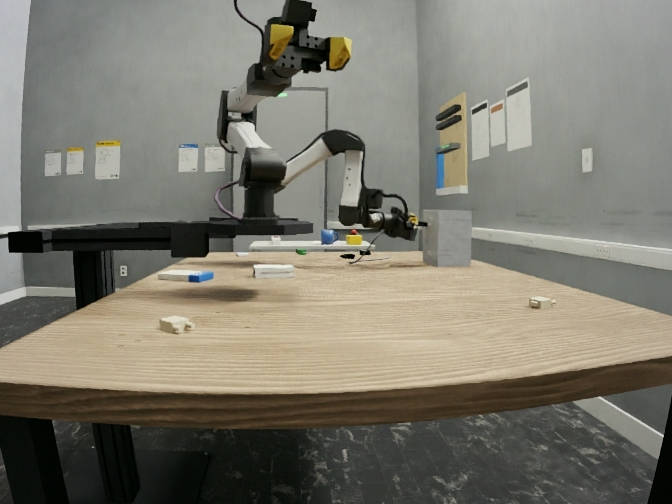

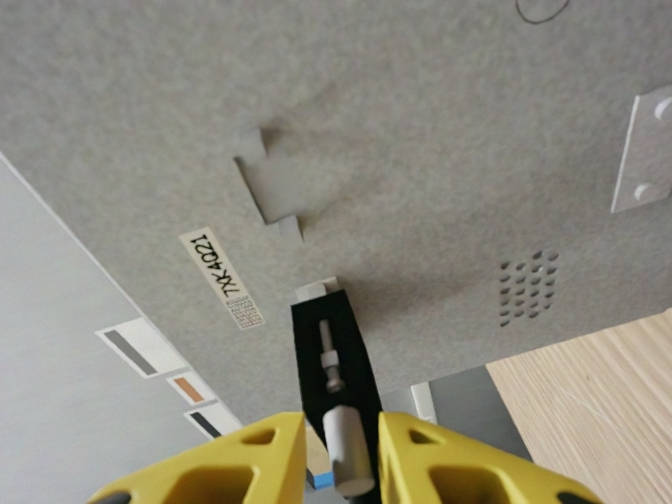

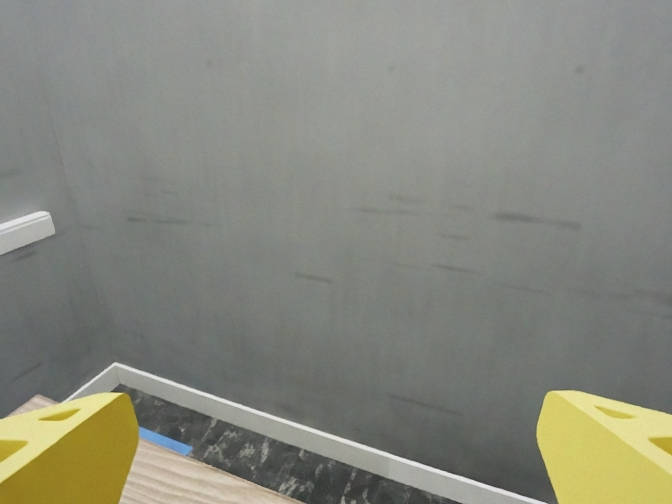

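Progressing (about 20 rad); 6 more.

>>> execute_actions(actions=[{"rows":[[-0.112,2.58,0.942,1.548,-0.6,1.95,-0.88,-1.3,0.5,0.5,0,0,0,0.9],[-0.112,2.58,0.942,1.548,-0.6,0.3,-0.88,-1.3,0.5,0.5,0,0,0,0.9]],"steps":13}], pictures=false)

>>> execute_actions(actions=[{"rows":[[-0.112,2.58,0.942,1.548,-0.6,0.75,-0.62,-1.3,0.5,0.5,0,0,0,0.9],[-0.112,2.58,0.942,1.548,-0.6,2.08,-0.62,-1.3,0.5,0.5,0,0,0,0.9]]}], pictures=false)

>>> execute_actions(actions=[{"rows":[[-0.112,2.58,0.942,1.548,-0.6,1.95,-0.88,-1.3,0.5,0.5,0,0,0,0.9],[-0.112,2.58,0.942,1.548,-0.6,0.3,-0.88,-1.3,0.5,0.5,0,0,0,0.9]],"steps":13}], pictures=false)

>>> execute_actions(actions=[{"rows":[[-0.112,2.58,0.942,1.548,-0.6,0.75,-0.62,-1.3,0.5,0.5,0,0,0,0.9],[-0.112,2.58,0.942,1.548,-0.6,2.08,-0.62,-1.3,0.5,0.5,0,0,0,0.9]]}], pictures=false)

>>> execute_actions(actions=[{"rows":[[-0.112,2.58,0.942,1.548,-0.6,1.95,-0.88,-1.3,0.5,0.5,0,0,0,0.9],[-0.112,2.58,0.942,1.548,-0.6,0.3,-0.88,-1.3,0.5,0.5,0,0,0,0.9]],"steps":13}], pictures=false)

>>> execute_actions(actions=[{"rows":[[-0.112,2.58,0.942,1.548,-0.6,0.75,-0.62,-1.3,0.5,0.5,0,0,0,0.9],[-0.112,2.58,0.942,1.548,-0.6,2.08,-0.62,-1.3,0.5,0.5,0,0,0,0.9]]}], pictures=false)

>>> execute_actions(actions=[{"rows":[[-0.112,2.58,0.942,1.548,-0.6,1.95,-0.88,-1.3,0.5,0.5,0,0,0,0.9],[-0.112,2.58,0.942,1.548,-0.6,0.3,-0.88,-1.3,0.5,0.5,0,0,0,0.9]],"steps":13}], pictures=false)

>>> execute_actions(actions=[{"rows":[[-0.112,2.58,0.942,1.548,-0.6,0.75,-0.62,-1.3,0.5,0.5,0,0,0,0.9],[-0.112,2.58,0.942,1.548,-0.6,2.08,-0.62,-1.3,0.5,0.5,0,0,0,0.9]]}], pictures=false)

>>> execute_actions(actions=[{"rows":[[-0.112,2.58,0.942,1.548,-0.6,1.95,-0.88,-1.3,0.5,0.5,0,0,0,0.9],[-0.112,2.58,0.942,1.548,-0.6,0.3,-0.88,-1.3,0.5,0.5,0,0,0,0.9]],"steps":13}], pictures=false)

>>> execute_actions(actions=[{"rows":[[-0.112,2.58,0.942,1.548,-0.6,0.75,-0.62,-1.3,0.5,0.5,0,0,0,0.9],[-0.112,2.58,0.942,1.548,-0.6,2.08,-0.62,-1.3,0.5,0.5,0,0,0,0.9]]}], pictures=false)

>>> execute_actions(actions=[{"rows":[[-0.112,2.58,0.942,1.548,-0.6,1.95,-0.88,-1.3,0.5,0.5,0,0,0,0.9],[-0.112,2.58,0.942,1.548,-0.6,0.3,-0.88,-1.3,0.5,0.5,0,0,0,0.9]],"steps":13}], pictures=false)

>>> execute_actions(actions=[{"rows":[[-0.112,2.58,0.942,1.548,-0.6,0.75,-0.62,-1.3,0.5,0.5,0,0,0,0.9],[-0.112,2.58,0.942,1.548,-0.6,1.95,-0.62,-1.3,0.5,0.5,0,0,0,0.9]]}])

Scene clock: 104.33 s of 10600.00 s.
left_arm: end_effector_position=(+0.5223, +0.2851, +0.1358) grip_measured=-0.870 end_effector_quat_wxyz=(+0.566, +0.168, +0.719, +0.367) | right_arm: end_effector_position=(+0.1411, -0.4909, +0.4588) grip_measured=+0.901 end_effector_quat_wxyz=(+0.579, +0.400, +0.582, -0.408)
Joint positions: left_arm=[-0.109  2.578  0.927  1.568 -0.608  0.771  0.003] | right_arm=[-1.294  0.487  0.513  0.001  0.008 -0.004  0.088]
Joint velocities: left_arm=[-0.002  0.012 -0.007 -0.037 -0.081 -2.718 -0.001] | right_arm=[ 0.017 -0.017 -0.002 -0.051 -0.022  0.022  0.   ]
Joint torques (N m, as the arm reports them, + toward a larger angle): left_arm=[ -0.2  -10.49   4.61   1.96   0.17  -0.14] | right_arm=[-1.    1.69  8.88  2.13  0.01  0.02]
Steps of this call (steps 1 to 30: the robot went on to your last target; steps 31 to 90: nothing new was sent; then 11.40 s passed at rest; steps 91 to 103: all 13 steps of this action). Readings (joint positions):
91: left_arm=[-0.109 2.578 0.927 1.548 -0.601 1.938] | right_arm=[-1.294 0.487 0.513 0.001 0.008 -0.004]
92: left_arm=[-0.109 2.578 0.927 1.545 -0.600 1.855] | right_arm=[-1.294 0.487 0.513 0.001 0.008 -0.004]
94: left_arm=[-0.109 2.578 0.927 1.548 -0.600 1.655] | right_arm=[-1.294 0.487 0.513 0.001 0.008 -0.004]
98: left_arm=[-0.109 2.578 0.927 1.557 -0.600 1.260] | right_arm=[-1.294 0.487 0.513 0.001 0.008 -0.004]
103: the state above

Scene clock: 104.83 s of 10600.00 s.
left_arm: end_effector_position=(+0.5224, +0.2842, +0.1326) grip_measured=-0.622 end_effector_quat_wxyz=(+0.271, +0.540, +0.510, +0.613) | right_arm: end_effector_position=(+0.1411, -0.4909, +0.4588) grip_measured=+0.901 end_effector_quat_wxyz=(+0.579, +0.400, +0.582, -0.408)
Joint positions: left_arm=[-0.109  2.578  0.927  1.553 -0.602  1.925  0.015] | right_arm=[-1.294  0.487  0.513  0.001  0.008 -0.004  0.088]
Joint velocities: left_arm=[-0.012 -0.012 -0.002 -0.037  0.007  1.033 -0.   ] | right_arm=[ 0.002  0.012 -0.027  0.081 -0.022  0.007  0.   ]
Joint torques (N m, as the arm reports them, + toward a larger angle): left_arm=[ -0.37 -10.34   4.49   2.21  -0.05   0.11] | right_arm=[-0.92  1.8   8.86  2.1   0.01 -0.04]
Steps of this call (steps 1 to 15: all 15 steps of this action). Readings (joint positions):
1: left_arm=[-0.109 2.578 0.927 1.568 -0.609 0.752] | right_arm=[-1.294 0.487 0.513 0.001 0.008 -0.004]
2: left_arm=[-0.109 2.578 0.927 1.568 -0.609 0.834] | right_arm=[-1.294 0.487 0.513 0.001 0.008 -0.004]
4: left_arm=[-0.109 2.578 0.927 1.563 -0.608 1.033] | right_arm=[-1.294 0.487 0.513 0.001 0.008 -0.004]
8: left_arm=[-0.109 2.578 0.927 1.561 -0.607 1.431] | right_arm=[-1.294 0.487 0.513 0.001 0.008 -0.004]
15: the state above

Scene clock: 105.27 s of 10600.00 s.
left_arm: end_effector_position=(+0.5221, +0.2856, +0.1356) grip_measured=-0.870 end_effector_quat_wxyz=(+0.566, +0.166, +0.719, +0.367) | right_arm: end_effector_position=(+0.1411, -0.4909, +0.4588) grip_measured=+0.901 end_effector_quat_wxyz=(+0.579, +0.400, +0.582, -0.408)
Joint positions: left_arm=[-0.109  2.578  0.927  1.568 -0.611  0.766  0.003] | right_arm=[-1.294  0.487  0.513  0.001  0.008 -0.004  0.088]
Joint velocities: left_arm=[-0.007  0.007  0.012 -0.051 -0.183 -2.777  0.   ] | right_arm=[-0.002 -0.002  0.002 -0.11   0.11  -0.022  0.   ]
Joint torques (N m, as the arm reports them, + toward a larger angle): left_arm=[ -0.42 -10.54   4.59   1.95   0.22  -0.21] | right_arm=[-0.76  1.78  8.54  2.08 -0.01  0.03]
Steps of this call (steps 1 to 13: all 13 steps of this action). Readings (joint positions):
1: left_arm=[-0.109 2.578 0.927 1.550 -0.603 1.933] | right_arm=[-1.294 0.487 0.513 0.001 0.008 -0.004]
2: left_arm=[-0.109 2.578 0.927 1.545 -0.602 1.851] | right_arm=[-1.294 0.487 0.513 0.001 0.008 -0.004]
4: left_arm=[-0.109 2.578 0.927 1.549 -0.602 1.650] | right_arm=[-1.294 0.487 0.513 0.001 0.008 -0.004]
8: left_arm=[-0.109 2.578 0.927 1.558 -0.603 1.255] | right_arm=[-1.294 0.487 0.513 0.001 0.008 -0.004]
13: the state above

Scene clock: 105.77 s of 10600.00 s.
left_arm: end_effector_position=(+0.5224, +0.2842, +0.1324) grip_measured=-0.622 end_effector_quat_wxyz=(+0.272, +0.539, +0.510, +0.612) | right_arm: end_effector_position=(+0.1411, -0.4909, +0.4588) grip_measured=+0.901 end_effector_quat_wxyz=(+0.579, +0.400, +0.582, -0.408)
Joint positions: left_arm=[-0.109  2.578  0.928  1.553 -0.602  1.923  0.015] | right_arm=[-1.294  0.487  0.513  0.001  0.008 -0.004  0.088]
Joint velocities: left_arm=[ 0.002  0.007  0.002 -0.095 -0.037  0.989 -0.   ] | right_arm=[ 0.002  0.002  0.012  0.081  0.007 -0.037 -0.002]
Joint torques (N m, as the arm reports them, + toward a larger angle): left_arm=[ -0.32 -10.41   4.54   2.18  -0.07   0.09] | right_arm=[-1.16  1.74  8.79  2.15  0.05 -0.01]
Steps of this call (steps 1 to 15: all 15 steps of this action). Readings (joint positions):
1: left_arm=[-0.109 2.578 0.927 1.568 -0.612 0.747] | right_arm=[-1.294 0.487 0.513 0.001 0.008 -0.004]
2: left_arm=[-0.109 2.578 0.928 1.568 -0.610 0.830] | right_arm=[-1.294 0.487 0.513 0.001 0.008 -0.004]
4: left_arm=[-0.109 2.578 0.928 1.563 -0.609 1.029] | right_arm=[-1.294 0.487 0.513 0.001 0.008 -0.004]
8: left_arm=[-0.109 2.578 0.928 1.561 -0.607 1.426] | right_arm=[-1.294 0.487 0.513 0.001 0.008 -0.004]
15: the state above

Scene clock: 106.20 s of 10600.00 s.
left_arm: end_effector_position=(+0.5224, +0.2852, +0.1357) grip_measured=-0.870 end_effector_quat_wxyz=(+0.567, +0.166, +0.719, +0.366) | right_arm: end_effector_position=(+0.1411, -0.4909, +0.4588) grip_measured=+0.901 end_effector_quat_wxyz=(+0.579, +0.400, +0.582, -0.408)
Joint positions: left_arm=[-0.109  2.578  0.928  1.568 -0.609  0.764  0.003] | right_arm=[-1.294  0.487  0.513  0.001  0.008 -0.004  0.088]
Joint velocities: left_arm=[ 0.002 -0.071  0.007  0.037 -0.183 -2.733  0.   ] | right_arm=[-0.007  0.012  0.017  0.022 -0.022 -0.007 -0.001]
Joint torques (N m, as the arm reports them, + toward a larger angle): left_arm=[ -0.23 -10.27   4.52   1.95   0.18  -0.17] | right_arm=[-1.06  1.9   8.77  2.12  0.03  0.  ]
Steps of this call (steps 1 to 13: all 13 steps of this action). Readings (joint positions):
1: left_arm=[-0.109 2.578 0.928 1.551 -0.602 1.931] | right_arm=[-1.294 0.487 0.513 0.001 0.008 -0.004]
2: left_arm=[-0.109 2.579 0.928 1.546 -0.602 1.849] | right_arm=[-1.294 0.487 0.513 0.001 0.008 -0.004]
4: left_arm=[-0.109 2.579 0.928 1.550 -0.601 1.649] | right_arm=[-1.294 0.487 0.513 0.001 0.008 -0.004]
8: left_arm=[-0.109 2.579 0.928 1.559 -0.601 1.254] | right_arm=[-1.294 0.487 0.513 0.001 0.008 -0.004]
13: the state above

Scene clock: 106.70 s of 10600.00 s.
left_arm: end_effector_position=(+0.5225, +0.2842, +0.1327) grip_measured=-0.622 end_effector_quat_wxyz=(+0.272, +0.539, +0.510, +0.612) | right_arm: end_effector_position=(+0.1411, -0.4909, +0.4588) grip_measured=+0.901 end_effector_quat_wxyz=(+0.579, +0.400, +0.582, -0.408)
Joint positions: left_arm=[-0.109  2.578  0.928  1.553 -0.603  1.923  0.015] | right_arm=[-1.294  0.487  0.513  0.001  0.008 -0.004  0.088]
Joint velocities: left_arm=[ 0.002  0.002 -0.002 -0.066  0.037  0.989  0.001] | right_arm=[ 0.007 -0.037  0.012 -0.007 -0.007 -0.022  0.001]
Joint torques (N m, as the arm reports them, + toward a larger angle): left_arm=[ -0.25 -10.37   4.55   2.21  -0.02   0.1 ] | right_arm=[-0.88  1.66  8.81  2.1   0.08 -0.03]
Steps of this call (steps 1 to 15: all 15 steps of this action). Readings (joint positions):
1: left_arm=[-0.109 2.578 0.928 1.568 -0.610 0.746] | right_arm=[-1.294 0.487 0.513 0.001 0.008 -0.004]
2: left_arm=[-0.109 2.578 0.928 1.568 -0.609 0.828] | right_arm=[-1.294 0.487 0.513 0.001 0.008 -0.004]
4: left_arm=[-0.109 2.578 0.928 1.563 -0.608 1.028] | right_arm=[-1.294 0.487 0.513 0.001 0.008 -0.004]
8: left_arm=[-0.109 2.578 0.928 1.561 -0.607 1.425] | right_arm=[-1.294 0.487 0.513 0.001 0.008 -0.004]
15: the state above

Scene clock: 107.13 s of 10600.00 s.
left_arm: end_effector_position=(+0.5223, +0.2853, +0.1355) grip_measured=-0.870 end_effector_quat_wxyz=(+0.567, +0.166, +0.719, +0.365) | right_arm: end_effector_position=(+0.1411, -0.4909, +0.4588) grip_measured=+0.901 end_effector_quat_wxyz=(+0.579, +0.400, +0.582, -0.408)
Joint positions: left_arm=[-0.109  2.579  0.928  1.568 -0.608  0.764  0.003] | right_arm=[-1.294  0.487  0.513  0.001  0.008 -0.004  0.088]
Joint velocities: left_arm=[-0.022 -0.046  0.007  0.022 -0.11  -2.703  0.   ] | right_arm=[-0.007  0.012 -0.007  0.037  0.007 -0.066 -0.001]
Joint torques (N m, as the arm reports them, + toward a larger angle): left_arm=[ -0.47 -10.44   4.51   1.95   0.19  -0.2 ] | right_arm=[-1.03  1.73  8.87  2.1   0.07  0.04]
Steps of this call (steps 1 to 13: all 13 steps of this action). Readings (joint positions):
1: left_arm=[-0.109 2.578 0.928 1.550 -0.603 1.931] | right_arm=[-1.294 0.487 0.513 0.001 0.008 -0.004]
2: left_arm=[-0.109 2.579 0.928 1.545 -0.602 1.849] | right_arm=[-1.294 0.487 0.513 0.001 0.008 -0.004]
4: left_arm=[-0.109 2.579 0.928 1.550 -0.601 1.648] | right_arm=[-1.294 0.487 0.513 0.001 0.008 -0.004]
8: left_arm=[-0.109 2.579 0.928 1.558 -0.602 1.253] | right_arm=[-1.294 0.487 0.513 0.001 0.008 -0.004]
13: the state above

Scene clock: 107.63 s of 10600.00 s.
left_arm: end_effector_position=(+0.5224, +0.2844, +0.1325) grip_measured=-0.622 end_effector_quat_wxyz=(+0.272, +0.539, +0.510, +0.612) | right_arm: end_effector_position=(+0.1411, -0.4909, +0.4588) grip_measured=+0.901 end_effector_quat_wxyz=(+0.579, +0.400, +0.582, -0.408)
Joint positions: left_arm=[-0.109  2.578  0.928  1.553 -0.602  1.923  0.015] | right_arm=[-1.294  0.487  0.513  0.001  0.008 -0.004  0.088]
Joint velocities: left_arm=[-0.002 -0.007  0.012 -0.037 -0.037  0.916  0.001] | right_arm=[ 0.002 -0.017 -0.012  0.007  0.022 -0.007  0.   ]
Joint torques (N m, as the arm reports them, + toward a larger angle): left_arm=[ -0.43 -10.35   4.59   2.14  -0.05   0.1 ] | right_arm=[-1.11  1.7   8.88  2.09  0.04  0.04]
Steps of this call (steps 1 to 15: all 15 steps of this action). Readings (joint positions):
1: left_arm=[-0.109 2.578 0.928 1.568 -0.610 0.745] | right_arm=[-1.294 0.487 0.513 0.001 0.008 -0.004]
2: left_arm=[-0.109 2.578 0.928 1.568 -0.608 0.828] | right_arm=[-1.294 0.487 0.513 0.001 0.008 -0.004]
4: left_arm=[-0.109 2.578 0.928 1.563 -0.608 1.027] | right_arm=[-1.294 0.487 0.513 0.001 0.008 -0.004]
8: left_arm=[-0.109 2.578 0.928 1.561 -0.607 1.425] | right_arm=[-1.294 0.487 0.513 0.001 0.008 -0.004]
15: the state above

Scene clock: 108.07 s of 10600.00 s.
left_arm: end_effector_position=(+0.5222, +0.2856, +0.1355) grip_measured=-0.870 end_effector_quat_wxyz=(+0.566, +0.165, +0.720, +0.366) | right_arm: end_effector_position=(+0.1411, -0.4909, +0.4588) grip_measured=+0.901 end_effector_quat_wxyz=(+0.579, +0.400, +0.582, -0.408)
Joint positions: left_arm=[-0.109  2.579  0.928  1.568 -0.61   0.764  0.003] | right_arm=[-1.294  0.487  0.513  0.001  0.008 -0.004  0.088]
Joint velocities: left_arm=[ 0.007 -0.002  0.002 -0.022 -0.11  -2.762 -0.001] | right_arm=[ 0.017  0.012 -0.007 -0.051 -0.007 -0.051 -0.001]
Joint torques (N m, as the arm reports them, + toward a larger angle): left_arm=[ -0.32 -10.26   4.49   1.96   0.23  -0.21] | right_arm=[-0.89  1.91  8.85  2.12  0.06  0.  ]
Steps of this call (steps 1 to 13: all 13 steps of this action). Readings (joint positions):
1: left_arm=[-0.109 2.578 0.928 1.550 -0.602 1.931] | right_arm=[-1.294 0.487 0.513 0.001 0.008 -0.004]
2: left_arm=[-0.109 2.579 0.928 1.546 -0.602 1.849] | right_arm=[-1.294 0.487 0.513 0.001 0.008 -0.004]
4: left_arm=[-0.109 2.579 0.928 1.550 -0.602 1.648] | right_arm=[-1.294 0.487 0.513 0.001 0.008 -0.004]
8: left_arm=[-0.109 2.579 0.928 1.558 -0.602 1.253] | right_arm=[-1.294 0.487 0.513 0.001 0.008 -0.004]
13: the state above

Scene clock: 108.57 s of 10600.00 s.
left_arm: end_effector_position=(+0.5225, +0.2843, +0.1323) grip_measured=-0.622 end_effector_quat_wxyz=(+0.272, +0.539, +0.510, +0.612) | right_arm: end_effector_position=(+0.1411, -0.4909, +0.4588) grip_measured=+0.901 end_effector_quat_wxyz=(+0.579, +0.400, +0.582, -0.408)
Joint positions: left_arm=[-0.109  2.579  0.928  1.553 -0.602  1.923  0.015] | right_arm=[-1.294  0.487  0.513  0.001  0.008 -0.004  0.088]
Joint velocities: left_arm=[-0.002 -0.007  0.002 -0.066  0.125  0.93  -0.001] | right_arm=[ 0.007  0.022  0.017 -0.066 -0.022  0.022 -0.001]
Joint torques (N m, as the arm reports them, + toward a larger angle): left_arm=[ -0.39 -10.51   4.42   2.15  -0.1    0.12] | right_arm=[-0.86  1.88  8.73  2.13  0.09  0.04]
Steps of this call (steps 1 to 15: all 15 steps of this action). Readings (joint positions):
1: left_arm=[-0.109 2.579 0.928 1.568 -0.612 0.745] | right_arm=[-1.294 0.487 0.513 0.001 0.008 -0.004]
2: left_arm=[-0.109 2.579 0.928 1.568 -0.609 0.828] | right_arm=[-1.294 0.487 0.513 0.001 0.008 -0.004]
4: left_arm=[-0.109 2.579 0.928 1.563 -0.608 1.027] | right_arm=[-1.294 0.487 0.513 0.001 0.008 -0.004]
8: left_arm=[-0.109 2.579 0.928 1.561 -0.607 1.424] | right_arm=[-1.294 0.487 0.513 0.001 0.008 -0.004]
15: the state above

Scene clock: 109.00 s of 10600.00 s.
left_arm: end_effector_position=(+0.5225, +0.2853, +0.1355) grip_measured=-0.870 end_effector_quat_wxyz=(+0.567, +0.166, +0.719, +0.365) | right_arm: end_effector_position=(+0.1411, -0.4909, +0.4588) grip_measured=+0.901 end_effector_quat_wxyz=(+0.579, +0.400, +0.582, -0.408)
Joint positions: left_arm=[-0.109  2.579  0.928  1.568 -0.608  0.764  0.003] | right_arm=[-1.294  0.487  0.513  0.001  0.008 -0.004  0.088]
Joint velocities: left_arm=[-0.002 -0.051  0.002  0.051 -0.154 -2.733 -0.   ] | right_arm=[ 0.012  0.002 -0.007 -0.037  0.022 -0.022  0.001]
Joint torques (N m, as the arm reports them, + toward a larger angle): left_arm=[ -0.25 -10.44   4.46   1.92   0.24  -0.25] | right_arm=[-0.79  1.83  8.84  2.16  0.07 -0.01]
Steps of this call (steps 1 to 13: all 13 steps of this action). Readings (joint positions):
1: left_arm=[-0.109 2.579 0.928 1.551 -0.602 1.931] | right_arm=[-1.294 0.487 0.513 0.001 0.008 -0.004]
2: left_arm=[-0.109 2.579 0.928 1.546 -0.601 1.849] | right_arm=[-1.294 0.487 0.513 0.001 0.008 -0.004]
4: left_arm=[-0.109 2.579 0.928 1.550 -0.601 1.648] | right_arm=[-1.294 0.487 0.513 0.001 0.008 -0.004]
8: left_arm=[-0.109 2.579 0.928 1.559 -0.601 1.253] | right_arm=[-1.294 0.487 0.513 0.001 0.008 -0.004]
13: the state above

Scene clock: 109.50 s of 10600.00 s.
left_arm: end_effector_position=(+0.5226, +0.2842, +0.1330) grip_measured=-0.622 end_effector_quat_wxyz=(+0.300, +0.515, +0.534, +0.600) | right_arm: end_effector_position=(+0.1411, -0.4909, +0.4588) grip_measured=+0.901 end_effector_quat_wxyz=(+0.579, +0.400, +0.582, -0.408)
Joint positions: left_arm=[-0.109  2.578  0.928  1.554 -0.603  1.831  0.015] | right_arm=[-1.294  0.487  0.513  0.001  0.008 -0.004  0.088]
Joint velocities: left_arm=[-0.007  0.012  0.017 -0.095 -0.007  0.681  0.   ] | right_arm=[ 0.007 -0.002 -0.012 -0.066  0.037 -0.007  0.001]
Joint torques (N m, as the arm reports them, + toward a larger angle): left_arm=[ -0.42 -10.44   4.42   2.15  -0.01   0.11] | right_arm=[-0.87  1.66  8.73  2.16  0.01  0.04]
Steps of this call (steps 1 to 15: all 15 steps of this action). Readings (joint positions):
1: left_arm=[-0.109 2.578 0.928 1.568 -0.610 0.745] | right_arm=[-1.294 0.487 0.513 0.001 0.008 -0.004]
2: left_arm=[-0.109 2.578 0.928 1.568 -0.608 0.828] | right_arm=[-1.294 0.487 0.513 0.001 0.008 -0.004]
4: left_arm=[-0.109 2.578 0.928 1.563 -0.607 1.027] | right_arm=[-1.294 0.487 0.513 0.001 0.008 -0.004]
8: left_arm=[-0.109 2.578 0.928 1.561 -0.607 1.425] | right_arm=[-1.294 0.487 0.513 0.001 0.008 -0.004]
15: the state above

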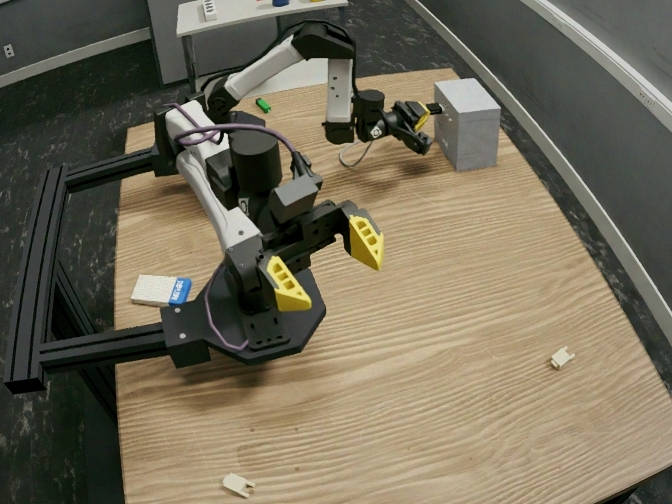

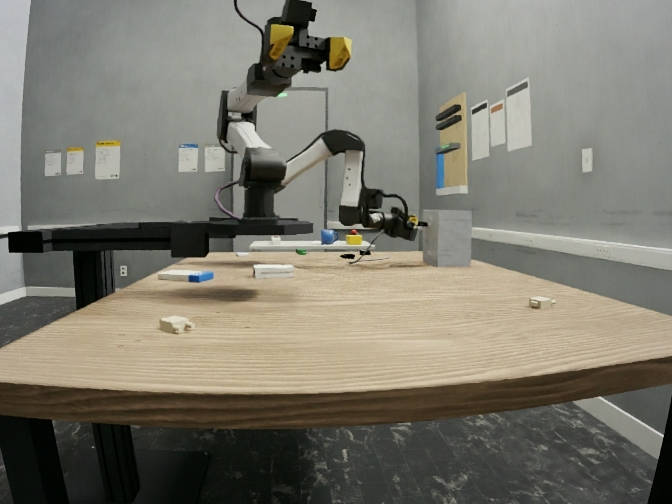

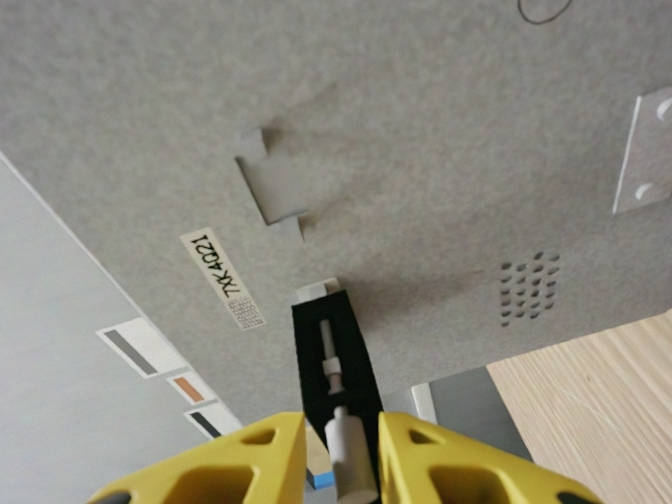

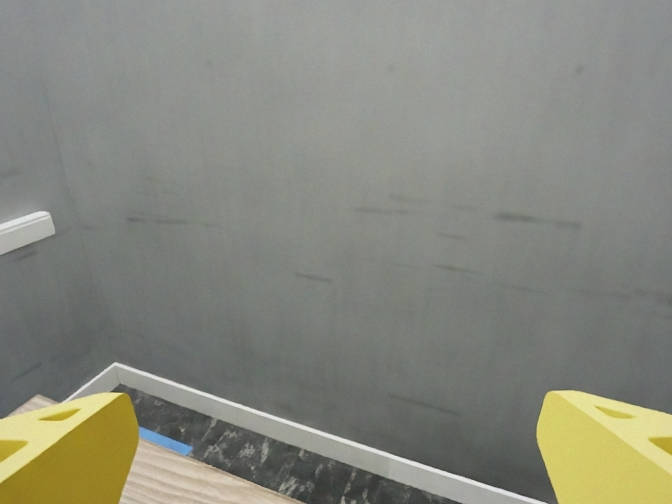

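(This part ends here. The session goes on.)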